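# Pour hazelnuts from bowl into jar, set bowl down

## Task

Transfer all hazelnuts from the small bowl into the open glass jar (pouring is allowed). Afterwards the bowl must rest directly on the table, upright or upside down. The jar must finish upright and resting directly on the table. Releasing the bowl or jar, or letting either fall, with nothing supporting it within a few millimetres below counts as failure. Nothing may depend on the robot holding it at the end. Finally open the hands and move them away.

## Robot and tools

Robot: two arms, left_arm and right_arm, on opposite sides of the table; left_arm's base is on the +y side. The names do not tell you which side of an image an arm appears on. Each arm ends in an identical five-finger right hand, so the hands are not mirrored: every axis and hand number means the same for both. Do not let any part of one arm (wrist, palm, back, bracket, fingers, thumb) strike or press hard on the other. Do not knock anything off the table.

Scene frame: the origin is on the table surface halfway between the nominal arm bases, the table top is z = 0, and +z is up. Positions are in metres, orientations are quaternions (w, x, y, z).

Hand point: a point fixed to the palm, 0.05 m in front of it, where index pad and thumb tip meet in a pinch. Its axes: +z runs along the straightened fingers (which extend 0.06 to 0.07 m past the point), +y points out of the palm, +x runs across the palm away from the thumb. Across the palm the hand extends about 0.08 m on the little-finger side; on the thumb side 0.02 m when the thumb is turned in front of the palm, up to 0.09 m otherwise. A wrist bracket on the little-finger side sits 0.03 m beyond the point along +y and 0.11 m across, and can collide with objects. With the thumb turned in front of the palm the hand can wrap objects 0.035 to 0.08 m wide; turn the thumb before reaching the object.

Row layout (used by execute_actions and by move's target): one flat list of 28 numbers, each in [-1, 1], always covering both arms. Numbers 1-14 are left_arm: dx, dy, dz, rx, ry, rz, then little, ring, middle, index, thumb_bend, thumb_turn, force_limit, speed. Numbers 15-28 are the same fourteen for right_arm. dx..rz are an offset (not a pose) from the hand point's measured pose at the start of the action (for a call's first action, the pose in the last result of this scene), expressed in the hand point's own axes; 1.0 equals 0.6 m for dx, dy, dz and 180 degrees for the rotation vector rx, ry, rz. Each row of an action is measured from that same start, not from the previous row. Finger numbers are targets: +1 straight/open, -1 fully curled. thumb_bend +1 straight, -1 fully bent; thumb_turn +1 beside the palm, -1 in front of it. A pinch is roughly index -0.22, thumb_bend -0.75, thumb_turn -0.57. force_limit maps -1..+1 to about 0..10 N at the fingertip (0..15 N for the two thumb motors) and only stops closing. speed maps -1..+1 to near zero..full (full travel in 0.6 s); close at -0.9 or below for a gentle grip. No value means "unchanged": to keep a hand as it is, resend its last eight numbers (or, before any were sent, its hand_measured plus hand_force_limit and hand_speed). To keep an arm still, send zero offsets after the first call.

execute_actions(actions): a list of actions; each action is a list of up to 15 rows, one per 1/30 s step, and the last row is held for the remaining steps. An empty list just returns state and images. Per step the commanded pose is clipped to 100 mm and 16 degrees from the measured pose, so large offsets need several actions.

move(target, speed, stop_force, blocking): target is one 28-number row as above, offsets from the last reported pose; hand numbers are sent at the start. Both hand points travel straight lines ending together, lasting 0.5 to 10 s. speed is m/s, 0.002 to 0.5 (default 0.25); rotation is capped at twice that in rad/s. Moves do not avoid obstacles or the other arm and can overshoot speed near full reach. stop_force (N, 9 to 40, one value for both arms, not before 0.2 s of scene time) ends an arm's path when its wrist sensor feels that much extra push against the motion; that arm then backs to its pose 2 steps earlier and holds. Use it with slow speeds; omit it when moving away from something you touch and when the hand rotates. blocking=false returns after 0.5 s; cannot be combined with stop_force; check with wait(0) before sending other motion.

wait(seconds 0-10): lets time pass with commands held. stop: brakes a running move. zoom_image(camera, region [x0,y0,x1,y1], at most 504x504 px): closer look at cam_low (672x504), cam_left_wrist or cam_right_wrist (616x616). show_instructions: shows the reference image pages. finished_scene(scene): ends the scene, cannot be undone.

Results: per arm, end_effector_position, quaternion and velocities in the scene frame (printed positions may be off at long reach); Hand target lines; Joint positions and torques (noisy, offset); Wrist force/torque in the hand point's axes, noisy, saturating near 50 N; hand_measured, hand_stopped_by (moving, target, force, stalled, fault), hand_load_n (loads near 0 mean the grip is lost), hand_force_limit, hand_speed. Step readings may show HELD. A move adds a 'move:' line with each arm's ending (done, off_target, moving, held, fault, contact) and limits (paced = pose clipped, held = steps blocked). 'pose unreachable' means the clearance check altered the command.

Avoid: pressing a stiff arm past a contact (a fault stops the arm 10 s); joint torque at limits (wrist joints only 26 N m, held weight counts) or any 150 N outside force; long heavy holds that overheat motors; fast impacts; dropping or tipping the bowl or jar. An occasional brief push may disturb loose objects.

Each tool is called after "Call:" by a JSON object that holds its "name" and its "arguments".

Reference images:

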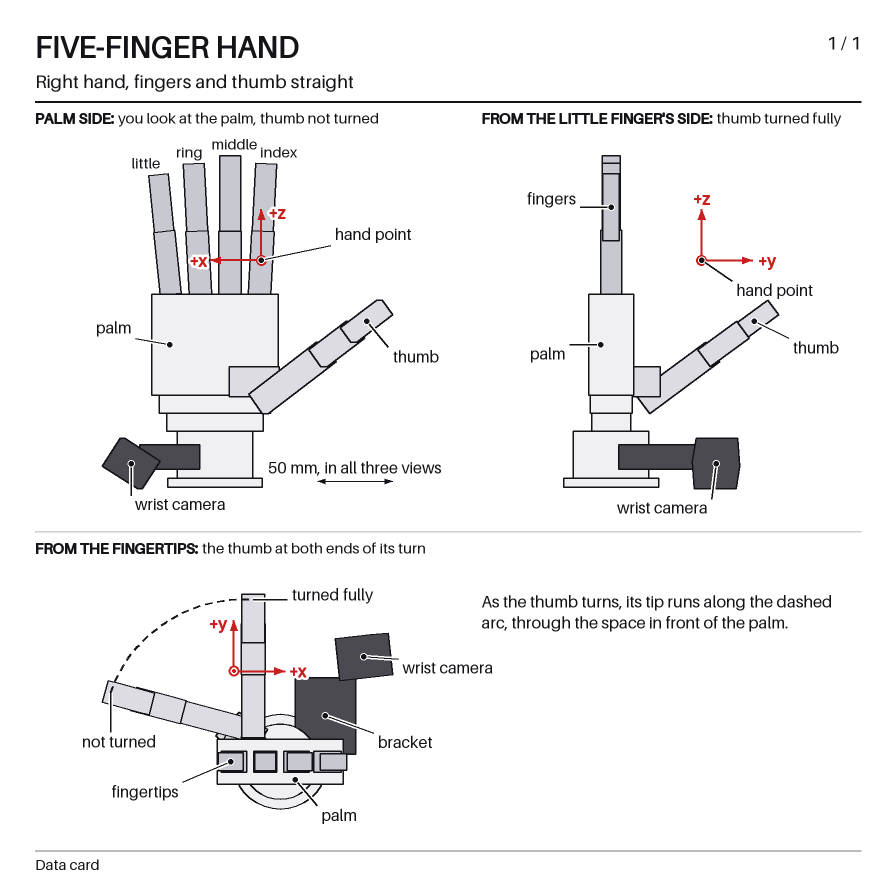

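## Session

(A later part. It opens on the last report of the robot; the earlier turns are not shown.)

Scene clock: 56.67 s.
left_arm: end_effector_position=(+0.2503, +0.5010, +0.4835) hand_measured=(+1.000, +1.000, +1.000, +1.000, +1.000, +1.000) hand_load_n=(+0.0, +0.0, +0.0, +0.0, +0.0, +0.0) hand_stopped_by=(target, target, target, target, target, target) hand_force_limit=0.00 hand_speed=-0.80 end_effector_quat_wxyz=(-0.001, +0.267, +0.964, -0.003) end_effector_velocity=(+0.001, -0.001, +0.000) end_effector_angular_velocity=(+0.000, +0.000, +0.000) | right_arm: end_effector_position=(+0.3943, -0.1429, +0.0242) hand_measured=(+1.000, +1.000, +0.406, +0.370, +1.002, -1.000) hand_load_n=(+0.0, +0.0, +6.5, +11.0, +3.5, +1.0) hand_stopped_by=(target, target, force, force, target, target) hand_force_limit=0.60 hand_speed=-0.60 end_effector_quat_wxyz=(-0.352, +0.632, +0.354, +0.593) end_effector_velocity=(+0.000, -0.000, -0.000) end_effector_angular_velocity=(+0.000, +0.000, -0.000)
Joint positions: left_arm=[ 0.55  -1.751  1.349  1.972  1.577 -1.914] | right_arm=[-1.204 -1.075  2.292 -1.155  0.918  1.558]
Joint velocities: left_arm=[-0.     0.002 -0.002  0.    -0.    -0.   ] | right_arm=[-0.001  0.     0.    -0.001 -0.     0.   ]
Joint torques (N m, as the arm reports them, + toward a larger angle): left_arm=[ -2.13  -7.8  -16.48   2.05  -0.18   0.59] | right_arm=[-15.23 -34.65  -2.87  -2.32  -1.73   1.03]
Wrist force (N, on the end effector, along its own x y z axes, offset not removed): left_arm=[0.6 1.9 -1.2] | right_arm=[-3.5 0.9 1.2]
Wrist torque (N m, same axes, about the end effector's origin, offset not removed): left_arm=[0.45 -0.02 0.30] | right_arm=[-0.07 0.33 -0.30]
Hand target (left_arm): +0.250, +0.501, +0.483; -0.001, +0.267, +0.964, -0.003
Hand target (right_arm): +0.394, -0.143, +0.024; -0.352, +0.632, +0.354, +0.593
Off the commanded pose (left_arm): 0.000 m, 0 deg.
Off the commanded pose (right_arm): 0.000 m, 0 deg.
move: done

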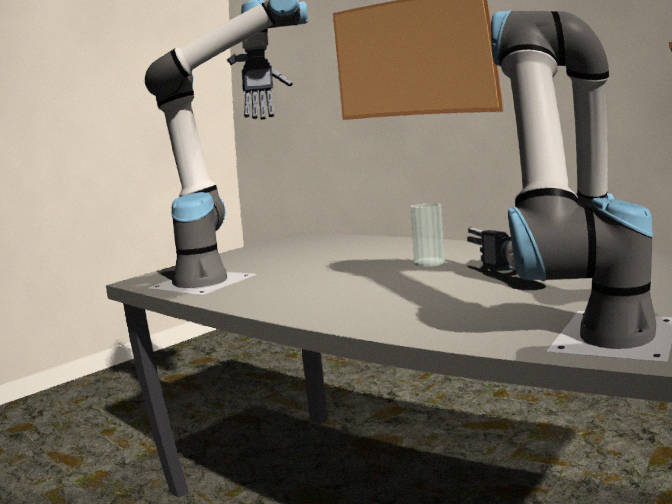

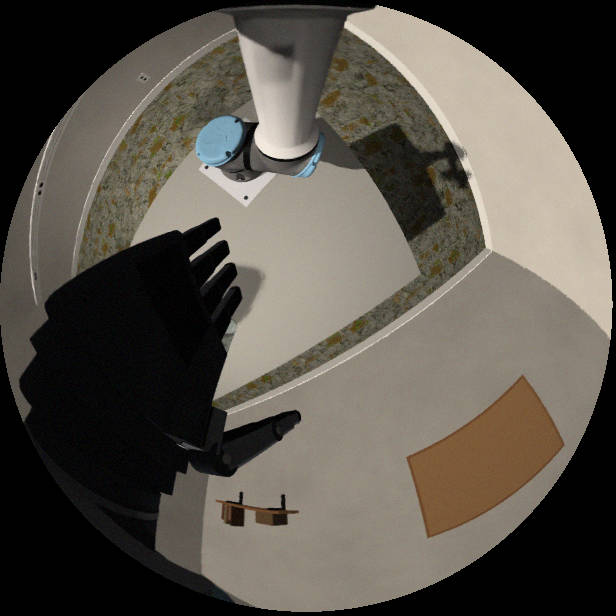

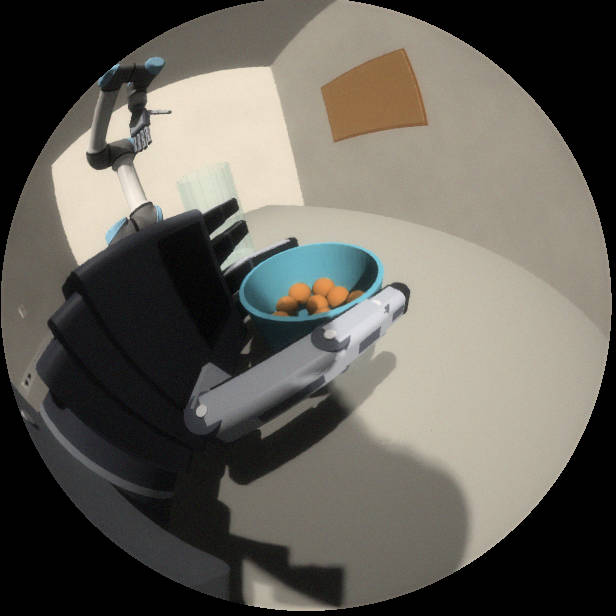

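Call:
{"name": "move", "arguments": {"target": [0,0,0,0,0,0,1,1,1,1,1,1,0,-0.8, 0,0,0,0,0,0,1,1,-1,-1,0.5,-1,-0.2,-0.9]}}

Call:
{"name": "move", "arguments": {"target": [0,0,0,0,0,0,1,1,1,1,1,1,0,-0.8, 0.36,-0.1,0,0,0,0,1,1,-1,-1,0.5,-1,-0.2,-0.9], "speed": 0.15}}

Scene clock: 60.70 s.
left_arm: end_effector_position=(+0.2503, +0.5010, +0.4835) hand_measured=(+1.000, +1.000, +1.000, +1.000, +1.000, +1.000) hand_load_n=(+0.0, +0.0, +0.0, +0.0, +0.0, +0.0) hand_stopped_by=(target, target, target, target, target, target) hand_force_limit=0.00 hand_speed=-0.80 end_effector_quat_wxyz=(-0.001, +0.267, +0.964, -0.003) end_effector_velocity=(+0.000, -0.000, +0.000) end_effector_angular_velocity=(-0.000, +0.000, +0.000) | right_arm: end_effector_position=(+0.3943, -0.1429, +0.0242) hand_measured=(+1.000, +1.000, +0.406, +0.370, +0.992, -1.000) hand_load_n=(+0.0, +0.0, +6.5, +11.0, +5.5, +1.0) hand_stopped_by=(target, target, force, force, force, target) hand_force_limit=-0.20 hand_speed=-0.90 end_effector_quat_wxyz=(-0.352, +0.632, +0.354, +0.593) end_effector_velocity=(+0.001, -0.001, +0.000) end_effector_angular_velocity=(+0.000, -0.000, -0.002)
Joint positions: left_arm=[ 0.55  -1.751  1.349  1.972  1.577 -1.914] | right_arm=[-1.204 -1.075  2.292 -1.155  0.918  1.558]
Joint velocities: left_arm=[ 0.     0.    -0.001  0.     0.     0.   ] | right_arm=[-0.002 -0.     0.     0.     0.001  0.   ]
Joint torques (N m, as the arm reports them, + toward a larger angle): left_arm=[ -2.4   -6.87 -16.41   2.16   0.08   0.59] | right_arm=[ -8.91 -31.44  -8.85  -0.57  -1.25   0.15]
Wrist force (N, on the end effector, along its own x y z axes, offset not removed): left_arm=[0.3 -1.1 1.5] | right_arm=[-2.2 -2.5 4.9]
Wrist torque (N m, same axes, about the end effector's origin, offset not removed): left_arm=[-0.15 -0.06 0.04] | right_arm=[-0.62 0.08 -0.17]
Hand target (left_arm): +0.250, +0.501, +0.483; -0.001, +0.267, +0.964, -0.003
Hand target (right_arm): +0.394, -0.143, +0.024; -0.352, +0.632, +0.354, +0.593
Off the commanded pose (left_arm): 0.000 m, 0 deg.
Off the commanded pose (right_arm): 0.000 m, 0 deg.
move: done

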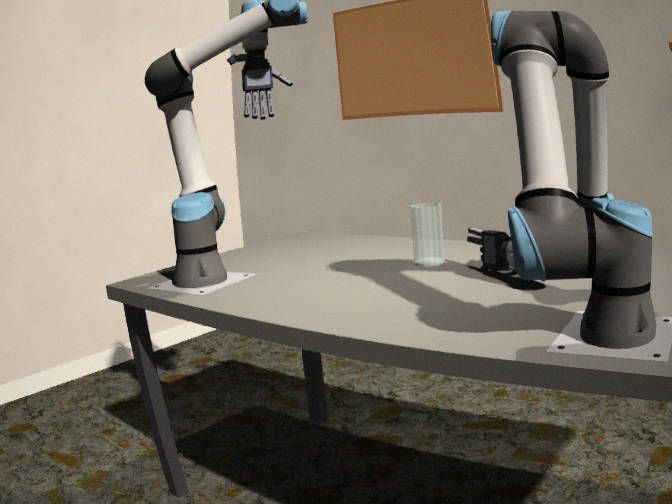

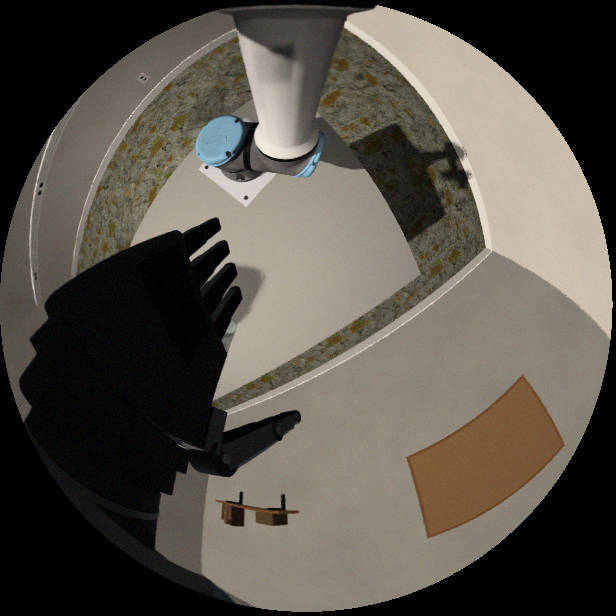

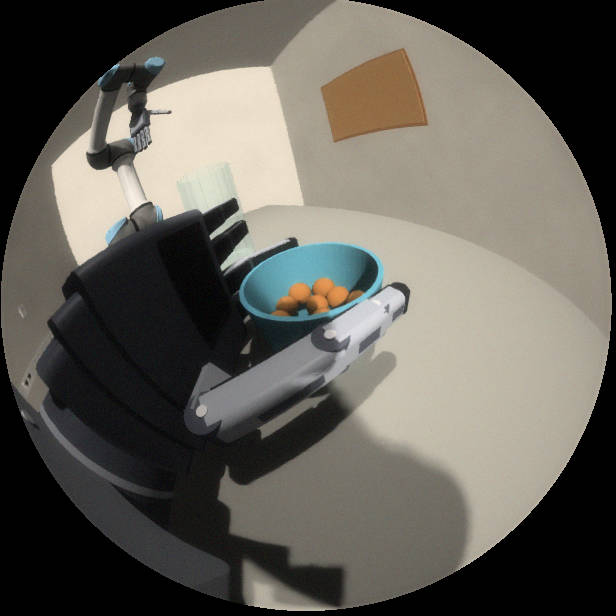

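Scene clock: 62.73 s.
left_arm: end_effector_position=(+0.2503, +0.5010, +0.4835) hand_measured=(+1.000, +1.000, +1.000, +1.000, +1.000, +1.000) hand_load_n=(+0.0, +0.0, +0.0, +0.0, +0.0, +0.0) hand_stopped_by=(target, target, target, target, target, target) hand_force_limit=0.00 hand_speed=-0.80 end_effector_quat_wxyz=(-0.001, +0.267, +0.964, -0.003) end_effector_velocity=(+0.000, -0.000, +0.001) end_effector_angular_velocity=(-0.001, -0.001, -0.001) | right_arm: end_effector_position=(+0.3525, -0.1064, +0.2414) hand_measured=(+1.000, +1.000, +0.406, +0.370, +0.992, -1.000) hand_load_n=(+0.0, +0.0, +6.5, +11.0, +5.5, +1.0) hand_stopped_by=(target, target, force, force, force, target) hand_force_limit=-0.20 hand_speed=-0.90 end_effector_quat_wxyz=(-0.352, +0.632, +0.354, +0.593) end_effector_velocity=(-0.001, +0.000, +0.002) end_effector_angular_velocity=(-0.002, +0.002, -0.001)
Joint positions: left_arm=[ 0.55  -1.751  1.349  1.972  1.577 -1.914] | right_arm=[-1.049 -1.568  2.109 -0.485  1.073  1.569]
Joint velocities: left_arm=[ 0.    -0.    -0.002  0.    -0.     0.001] | right_arm=[ 0.002 -0.002 -0.005  0.01   0.003 -0.001]
Joint torques (N m, as the arm reports them, + toward a larger angle): left_arm=[ -1.22  -7.77 -16.75   2.1    0.03   0.59] | right_arm=[ 14.88 -26.26 -27.94   0.11   2.06  -1.43]
Wrist force (N, on the end effector, along its own x y z axes, offset not removed): left_arm=[-0.8 0.4 0.7] | right_arm=[1.6 0.5 2.1]
Wrist torque (N m, same axes, about the end effector's origin, offset not removed): left_arm=[0.12 -0.06 0.11] | right_arm=[0.10 -0.33 0.23]
Hand target (left_arm): +0.250, +0.501, +0.483; -0.001, +0.267, +0.964, -0.003
Hand target (right_arm): +0.352, -0.106, +0.242; -0.352, +0.632, +0.354, +0.593
Off the commanded pose (left_arm): 0.000 m, 0 deg.
Off the commanded pose (right_arm): 0.000 m, 0 deg.
move: done

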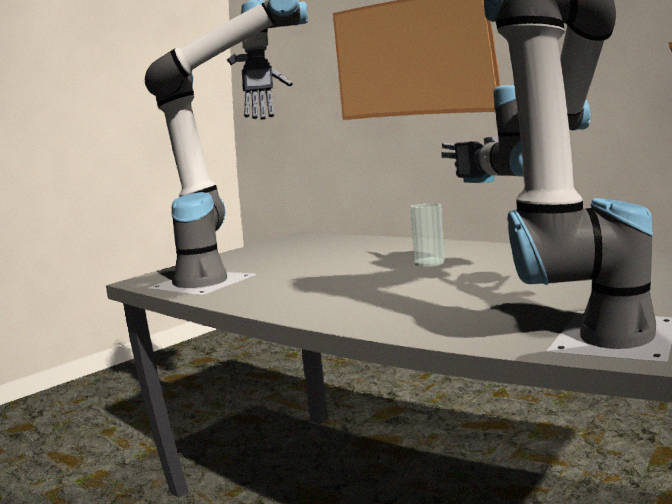

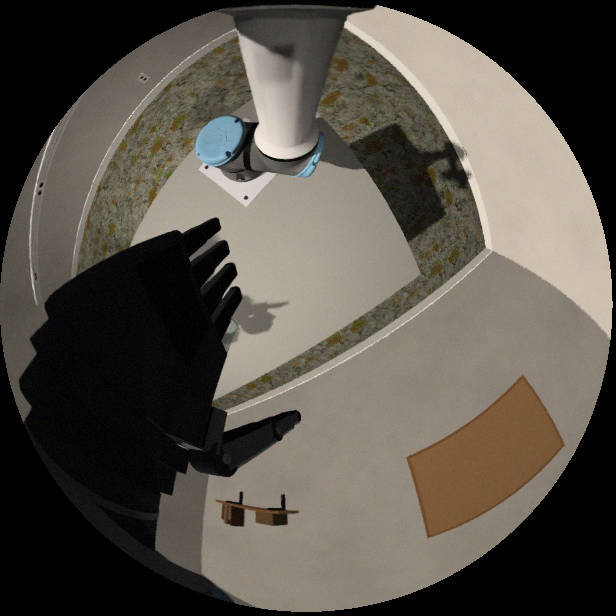

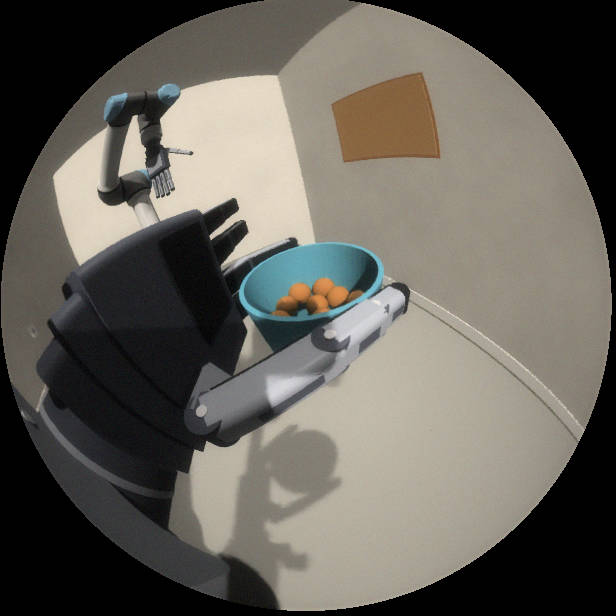

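Call:
{"name": "move", "arguments": {"target": [0,0,0,0,0,0,1,1,1,1,1,1,0,-0.8, 0,-0.203,0.247,0,0,0.28,1,1,-1,-1,0.5,-1,-0.2,-0.9], "speed": 0.15}}

Call:
{"name": "zoom_image", "arguments": {"camera": "cam_low", "region": [340, 120, 520, 280]}}

Scene clock: 68.53 s.
left_arm: end_effector_position=(+0.2503, +0.5010, +0.4835) hand_measured=(+1.000, +1.000, +1.000, +1.000, +1.000, +1.000) hand_load_n=(+0.0, +0.0, +0.0, +0.0, +0.0, +0.0) hand_stopped_by=(target, target, target, target, target, target) hand_force_limit=0.00 hand_speed=-0.80 end_effector_quat_wxyz=(-0.001, +0.267, +0.964, -0.003) end_effector_velocity=(-0.000, +0.000, +0.000) end_effector_angular_velocity=(-0.000, -0.001, +0.000) | right_arm: end_effector_position=(+0.3210, +0.0826, +0.2372) hand_measured=(+1.000, +1.000, +0.406, +0.370, +0.992, -1.000) hand_load_n=(+0.0, +0.0, +6.5, +11.0, +6.0, +1.0) hand_stopped_by=(target, target, force, force, force, target) hand_force_limit=-0.20 hand_speed=-0.90 end_effector_quat_wxyz=(-0.571, +0.722, +0.052, +0.387) end_effector_velocity=(-0.001, +0.003, -0.000) end_effector_angular_velocity=(+0.005, +0.011, -0.001)
Joint positions: left_arm=[ 0.55  -1.751  1.349  1.972  1.577 -1.914] | right_arm=[-0.75  -1.257  1.653 -0.347  1.371  2.464]
Joint velocities: left_arm=[-0.    -0.001  0.001 -0.    -0.    -0.   ] | right_arm=[ 0.003  0.005 -0.007  0.003  0.003  0.012]
Joint torques (N m, as the arm reports them, + toward a larger angle): left_arm=[ -1.84  -6.73 -16.24   1.86  -0.01   0.49] | right_arm=[ 14.92 -24.21 -29.83  -0.16   2.29   1.41]
Wrist force (N, on the end effector, along its own x y z axes, offset not removed): left_arm=[1.4 3.5 0.9] | right_arm=[1.7 -1.5 1.9]
Wrist torque (N m, same axes, about the end effector's origin, offset not removed): left_arm=[0.25 -0.21 0.34] | right_arm=[-0.59 -0.38 -0.03]
Hand target (left_arm): +0.250, +0.501, +0.483; -0.001, +0.267, +0.964, -0.003
Hand target (right_arm): +0.321, +0.083, +0.237; -0.571, +0.722, +0.051, +0.387
Off the commanded pose (left_arm): 0.000 m, 0 deg.
Off the commanded pose (right_arm): 0.000 m, 0 deg.
move: done

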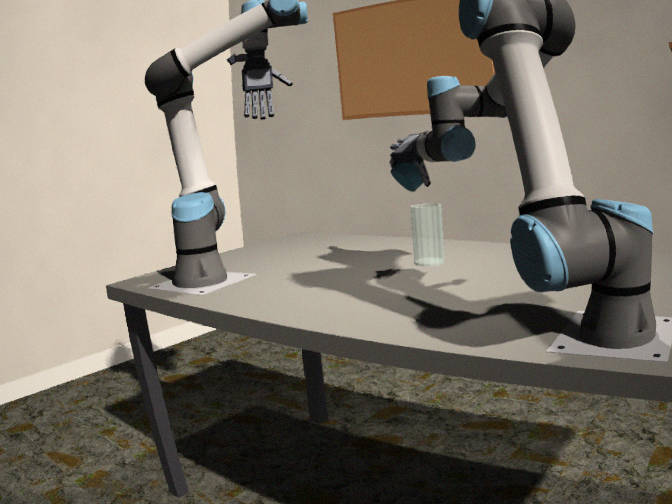

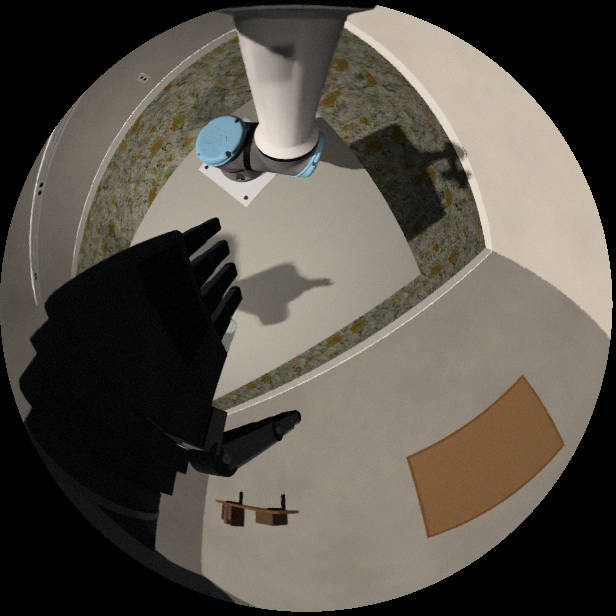

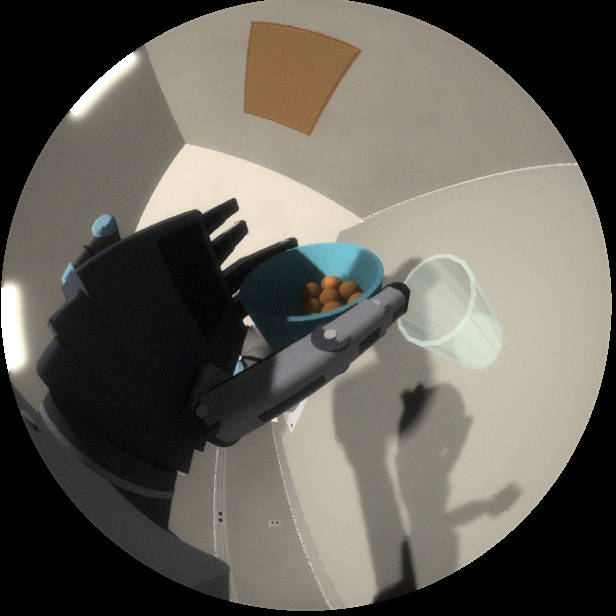

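Region (340, 120, 520, 280) of cam_low's 672x504 image, scaled by 2.800, with more detail than that image has.

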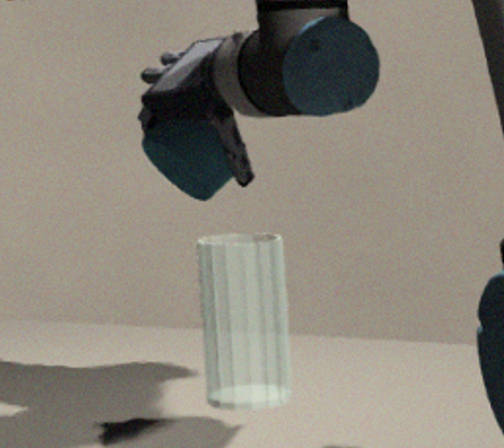

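Call:
{"name": "move", "arguments": {"target": [0,0,0,0,0,0,1,1,1,1,1,1,0,-0.8, -0.021,0.026,0,0,0,0.085,1,1,-1,-1,0.5,-1,-0.2,-0.9], "speed": 0.08}}

Call:
{"name": "zoom_image", "arguments": {"camera": "cam_low", "region": [340, 120, 520, 280]}}

Call:
{"name": "zoom_image", "arguments": {"camera": "cam_right_wrist", "region": [230, 170, 530, 400]}}

Scene clock: 75.93 s.
left_arm: end_effector_position=(+0.2503, +0.5010, +0.4835) hand_measured=(+1.000, +1.000, +1.000, +1.000, +1.000, +1.000) hand_load_n=(+0.0, +0.0, +0.0, +0.0, +0.0, +0.0) hand_stopped_by=(target, target, target, target, target, target) hand_force_limit=0.00 hand_speed=-0.80 end_effector_quat_wxyz=(-0.001, +0.267, +0.964, -0.003) end_effector_velocity=(-0.001, +0.001, -0.000) end_effector_angular_velocity=(+0.001, +0.001, +0.000) | right_arm: end_effector_position=(+0.3203, +0.0819, +0.2172) hand_measured=(+1.000, +1.000, +0.406, +0.370, +0.992, -1.000) hand_load_n=(+0.0, +0.0, +6.5, +10.5, +6.0, +0.5) hand_stopped_by=(target, target, force, force, force, target) hand_force_limit=-0.20 hand_speed=-0.90 end_effector_quat_wxyz=(-0.617, +0.723, -0.044, +0.308) end_effector_velocity=(+0.000, -0.000, +0.000) end_effector_angular_velocity=(+0.008, +0.009, -0.002)
Joint positions: left_arm=[ 0.55  -1.751  1.349  1.972  1.577 -1.914] | right_arm=[-0.786 -1.243  1.686 -0.394  1.335  2.728]
Joint velocities: left_arm=[ 0.    -0.002  0.002  0.     0.    -0.   ] | right_arm=[-0.002 -0.001  0.002 -0.004 -0.001  0.013]
Joint torques (N m, as the arm reports them, + toward a larger angle): left_arm=[ -2.1   -7.41 -16.86   1.91   0.03   0.69] | right_arm=[-14.99 -24.41 -15.66  -3.43  -1.74   1.26]
Wrist force (N, on the end effector, along its own x y z axes, offset not removed): left_arm=[-0.9 3.6 1.6] | right_arm=[-5.7 -1.6 1.2]
Wrist torque (N m, same axes, about the end effector's origin, offset not removed): left_arm=[0.50 -0.05 0.03] | right_arm=[-0.55 0.73 -0.37]
Hand target (left_arm): +0.250, +0.501, +0.483; -0.001, +0.267, +0.964, -0.003
Hand target (right_arm): +0.320, +0.082, +0.217; -0.617, +0.723, -0.045, +0.308
Off the commanded pose (left_arm): 0.000 m, 0 deg.
Off the commanded pose (right_arm): 0.000 m, 0 deg.
move: done

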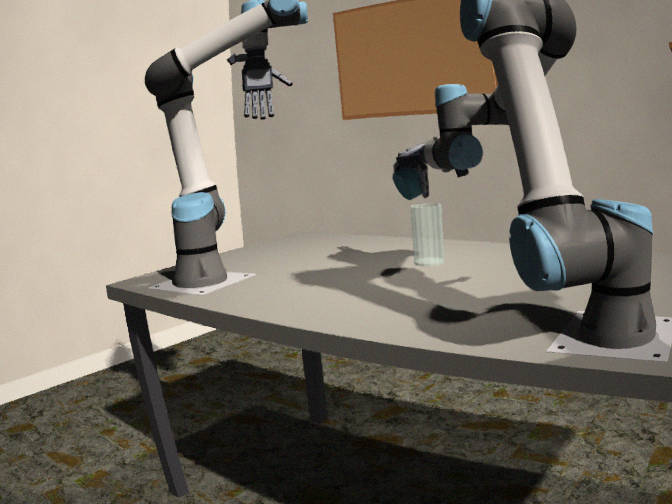

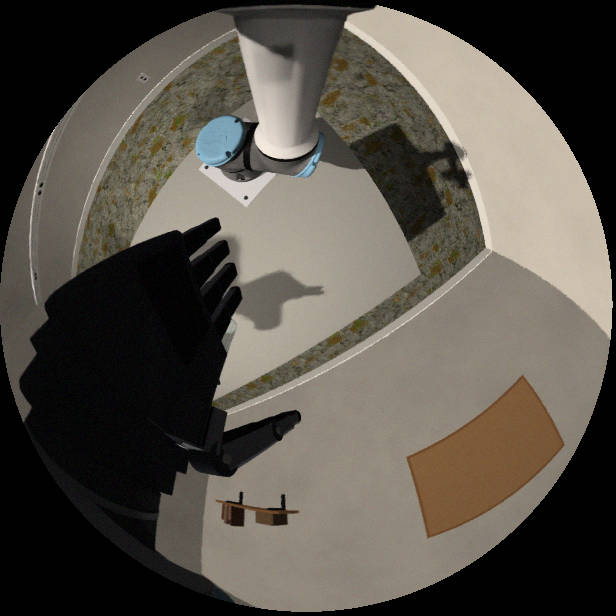

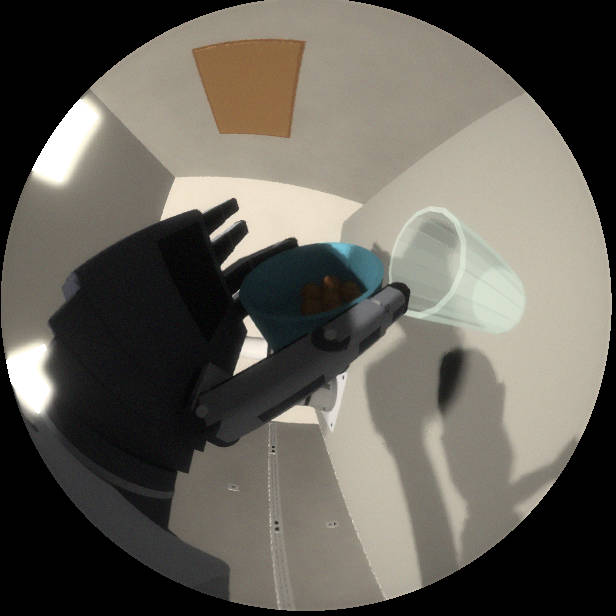

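Region (340, 120, 520, 280) of cam_low's 672x504 image, scaled by 2.800, with more detail than that image has.

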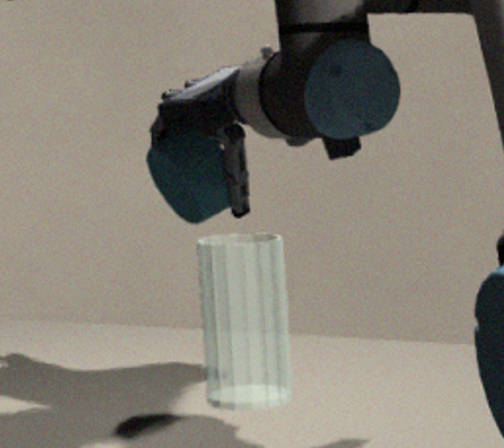

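Region (230, 170, 530, 400) of cam_right_wrist's 616x616 image, scaled by 1.680, with more detail than that image has; it fills the top 386 rows of this view, and the rest is white.

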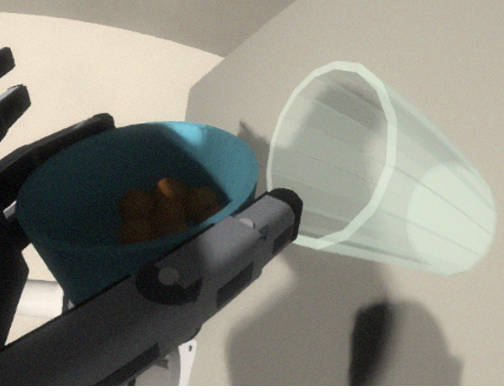

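Call:
{"name": "move", "arguments": {"target": [0,0,0,0,0,0,1,1,1,1,1,1,0,-0.8, 0.034,0.024,0.008,0,0,0.07,1,1,-1,-1,0.5,-1,-0.2,-0.9], "speed": 0.06}}

Call:
{"name": "zoom_image", "arguments": {"camera": "cam_low", "region": [370, 140, 490, 280]}}

Call:
{"name": "zoom_image", "arguments": {"camera": "cam_right_wrist", "region": [230, 170, 530, 400]}}

Scene clock: 83.20 s.
left_arm: end_effector_position=(+0.2503, +0.5010, +0.4835) hand_measured=(+1.000, +1.000, +1.000, +1.000, +1.000, +1.000) hand_load_n=(+0.0, +0.0, +0.0, +0.0, +0.0, +0.0) hand_stopped_by=(target, target, target, target, target, target) hand_force_limit=0.00 hand_speed=-0.80 end_effector_quat_wxyz=(-0.001, +0.267, +0.964, -0.003) end_effector_velocity=(+0.000, -0.000, +0.000) end_effector_angular_velocity=(-0.000, +0.000, -0.000) | right_arm: end_effector_position=(+0.3436, +0.0737, +0.2117) hand_measured=(+1.000, +1.000, +0.406, +0.370, +0.992, -1.000) hand_load_n=(+0.0, +0.0, +6.5, +10.5, +6.0, +0.5) hand_stopped_by=(target, target, force, force, force, target) hand_force_limit=-0.20 hand_speed=-0.90 end_effector_quat_wxyz=(+0.647, -0.714, +0.123, -0.239) end_effector_velocity=(+0.003, -0.001, -0.000) end_effector_angular_velocity=(+0.007, +0.011, -0.002)
Joint positions: left_arm=[ 0.55  -1.751  1.349  1.972  1.577 -1.914] | right_arm=[-0.86  -1.224  1.683 -0.408  1.262  2.942]
Joint velocities: left_arm=[ 0.     0.001 -0.001  0.     0.     0.   ] | right_arm=[-0.006  0.002 -0.001 -0.002 -0.004  0.013]
Joint torques (N m, as the arm reports them, + toward a larger angle): left_arm=[ -1.55  -7.32 -16.59   1.89   0.11   0.59] | right_arm=[-15.13 -23.52 -29.57  -3.76  -1.77   1.64]
Wrist force (N, on the end effector, along its own x y z axes, offset not removed): left_arm=[-2.6 3.4 -1.0] | right_arm=[-1.0 2.0 2.6]
Wrist torque (N m, same axes, about the end effector's origin, offset not removed): left_arm=[0.83 0.33 -0.08] | right_arm=[-0.10 0.27 -0.12]
Hand target (left_arm): +0.250, +0.501, +0.483; -0.001, +0.267, +0.964, -0.003
Hand target (right_arm): +0.344, +0.074, +0.212; -0.647, +0.714, -0.123, +0.238
Off the commanded pose (left_arm): 0.000 m, 0 deg.
Off the commanded pose (right_arm): 0.000 m, 0 deg.
move: done

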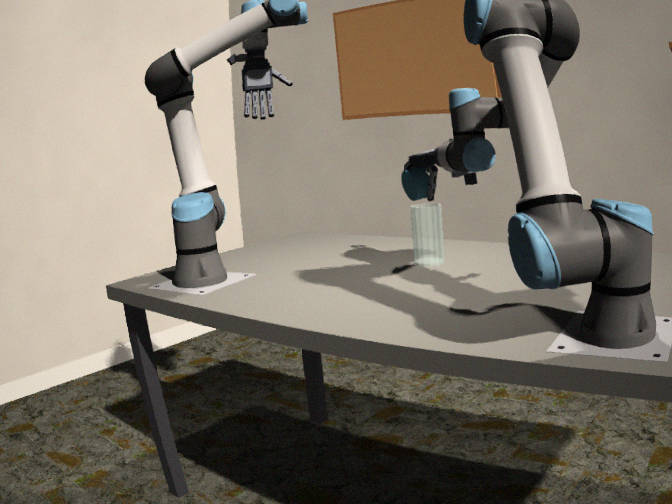

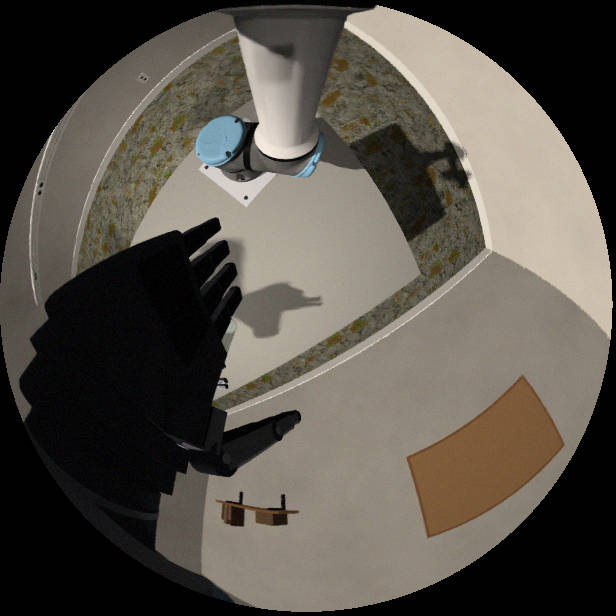

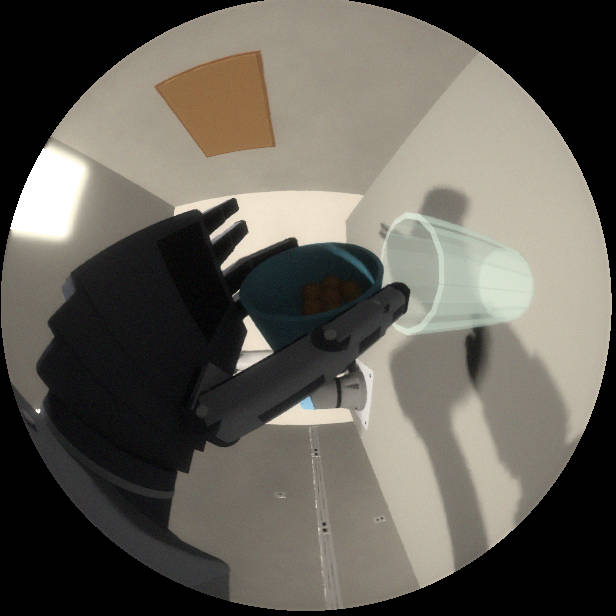

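Region (370, 140, 490, 280) of cam_low's 672x504 image, scaled by 3.600, with more detail than that image has; it fills the left 432 columns of this view, and the rest is white.

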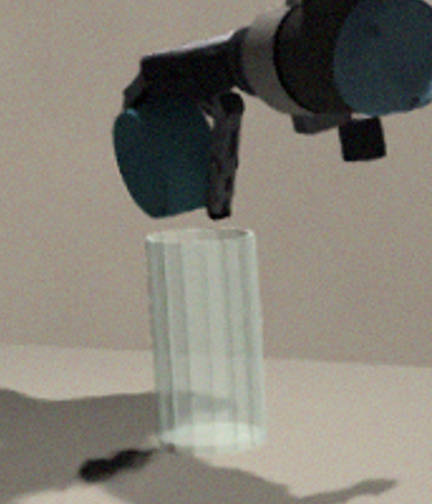

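Region (230, 170, 530, 400) of cam_right_wrist's 616x616 image, scaled by 1.680, with more detail than that image has; it fills the top 386 rows of this view, and the rest is white.

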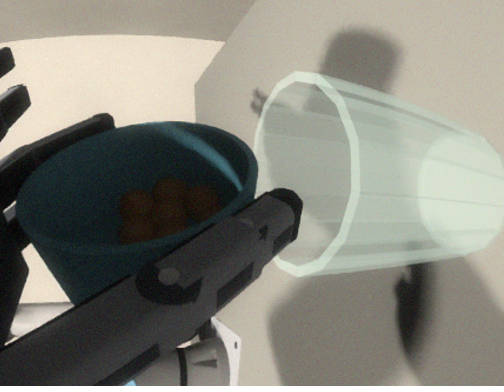

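Call:
{"name": "move", "arguments": {"target": [0,0,0,0,0,0,1,1,1,1,1,1,0,-0.8, 0,0,0,0,0,0.12,1,1,-1,-1,0.5,-1,-0.2,-0.9], "speed": 0.04}}

Call:
{"name": "zoom_image", "arguments": {"camera": "cam_low", "region": [370, 140, 490, 280]}}

Scene clock: 91.00 s.
left_arm: end_effector_position=(+0.2503, +0.5010, +0.4835) hand_measured=(+1.000, +1.000, +1.000, +1.000, +1.000, +1.000) hand_load_n=(+0.0, +0.0, +0.0, +0.0, +0.0, +0.0) hand_stopped_by=(target, target, target, target, target, target) hand_force_limit=0.00 hand_speed=-0.80 end_effector_quat_wxyz=(-0.001, +0.267, +0.964, -0.003) end_effector_velocity=(+0.000, -0.000, -0.000) end_effector_angular_velocity=(+0.001, -0.000, +0.000) | right_arm: end_effector_position=(+0.3436, +0.0737, +0.2117) hand_measured=(+1.000, +1.000, +0.406, +0.370, +0.992, -1.000) hand_load_n=(+0.0, +0.0, +6.5, +10.5, +6.0, +0.5) hand_stopped_by=(target, target, force, force, force, target) hand_force_limit=-0.20 hand_speed=-0.90 end_effector_quat_wxyz=(+0.680, -0.678, +0.254, -0.114) end_effector_velocity=(-0.000, +0.000, -0.001) end_effector_angular_velocity=(+0.007, +0.015, +0.000)
Joint positions: left_arm=[ 0.55  -1.751  1.349  1.972  1.577 -1.914] | right_arm=[-0.903 -1.209  1.695 -0.434  1.218  3.315]
Joint velocities: left_arm=[ 0.     0.001 -0.    -0.    -0.001 -0.   ] | right_arm=[-0.001  0.002  0.001 -0.002 -0.002  0.016]
Joint torques (N m, as the arm reports them, + toward a larger angle): left_arm=[ -1.99  -7.63 -16.82   1.97   0.08   0.58] | right_arm=[-14.18 -24.94 -13.98  -3.62  -1.69   1.59]
Wrist force (N, on the end effector, along its own x y z axes, offset not removed): left_arm=[2.5 0.9 -2.0] | right_arm=[0.5 2.2 2.7]
Wrist torque (N m, same axes, about the end effector's origin, offset not removed): left_arm=[0.46 -0.47 0.19] | right_arm=[-0.04 -0.13 0.18]
Hand target (left_arm): +0.250, +0.501, +0.483; -0.001, +0.267, +0.964, -0.003
Hand target (right_arm): +0.344, +0.074, +0.212; +0.680, -0.678, +0.254, -0.113
Off the commanded pose (left_arm): 0.000 m, 0 deg.
Off the commanded pose (right_arm): 0.000 m, 0 deg.
move: done

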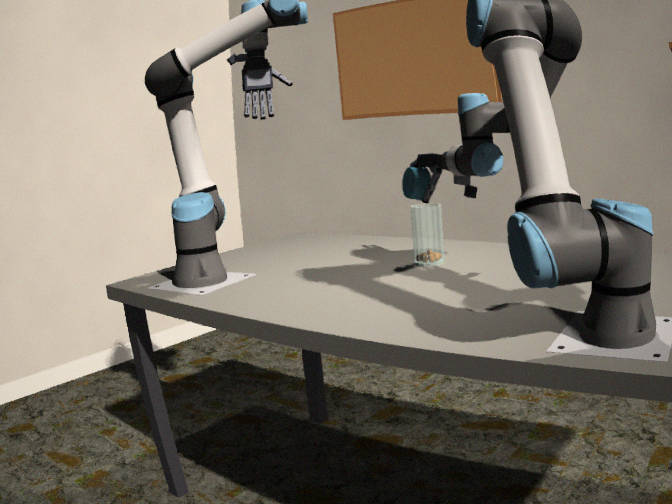

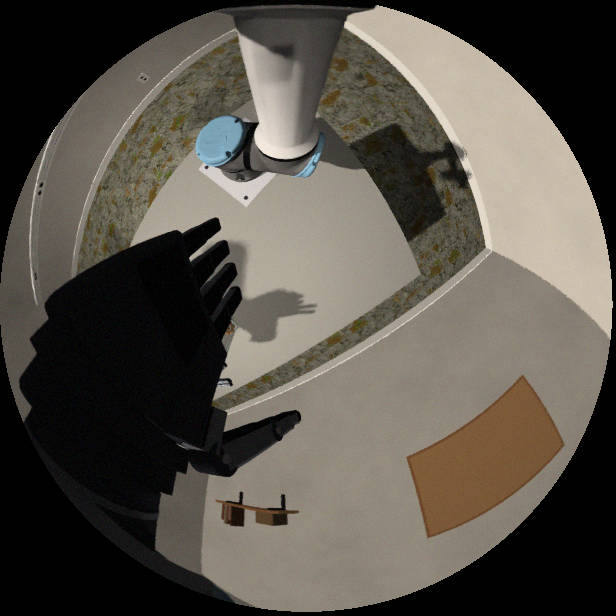

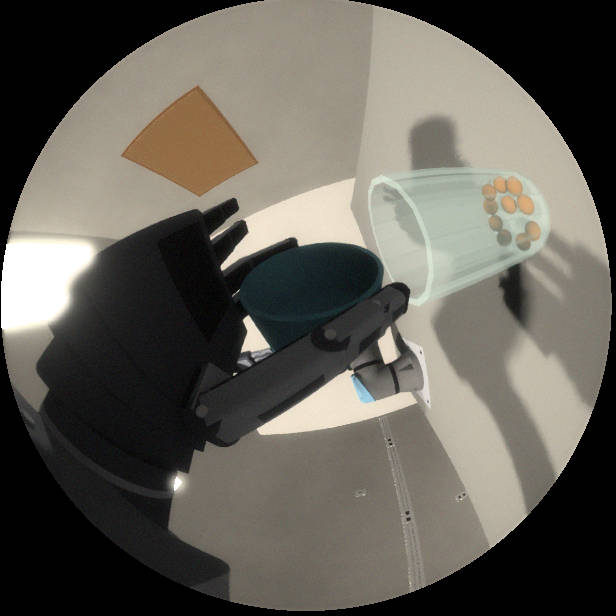

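Region (370, 140, 490, 280) of cam_low's 672x504 image, scaled by 3.600, with more detail than that image has; it fills the left 432 columns of this view, and the rest is white.

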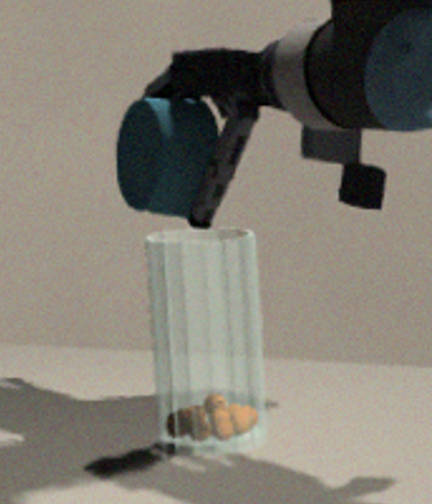

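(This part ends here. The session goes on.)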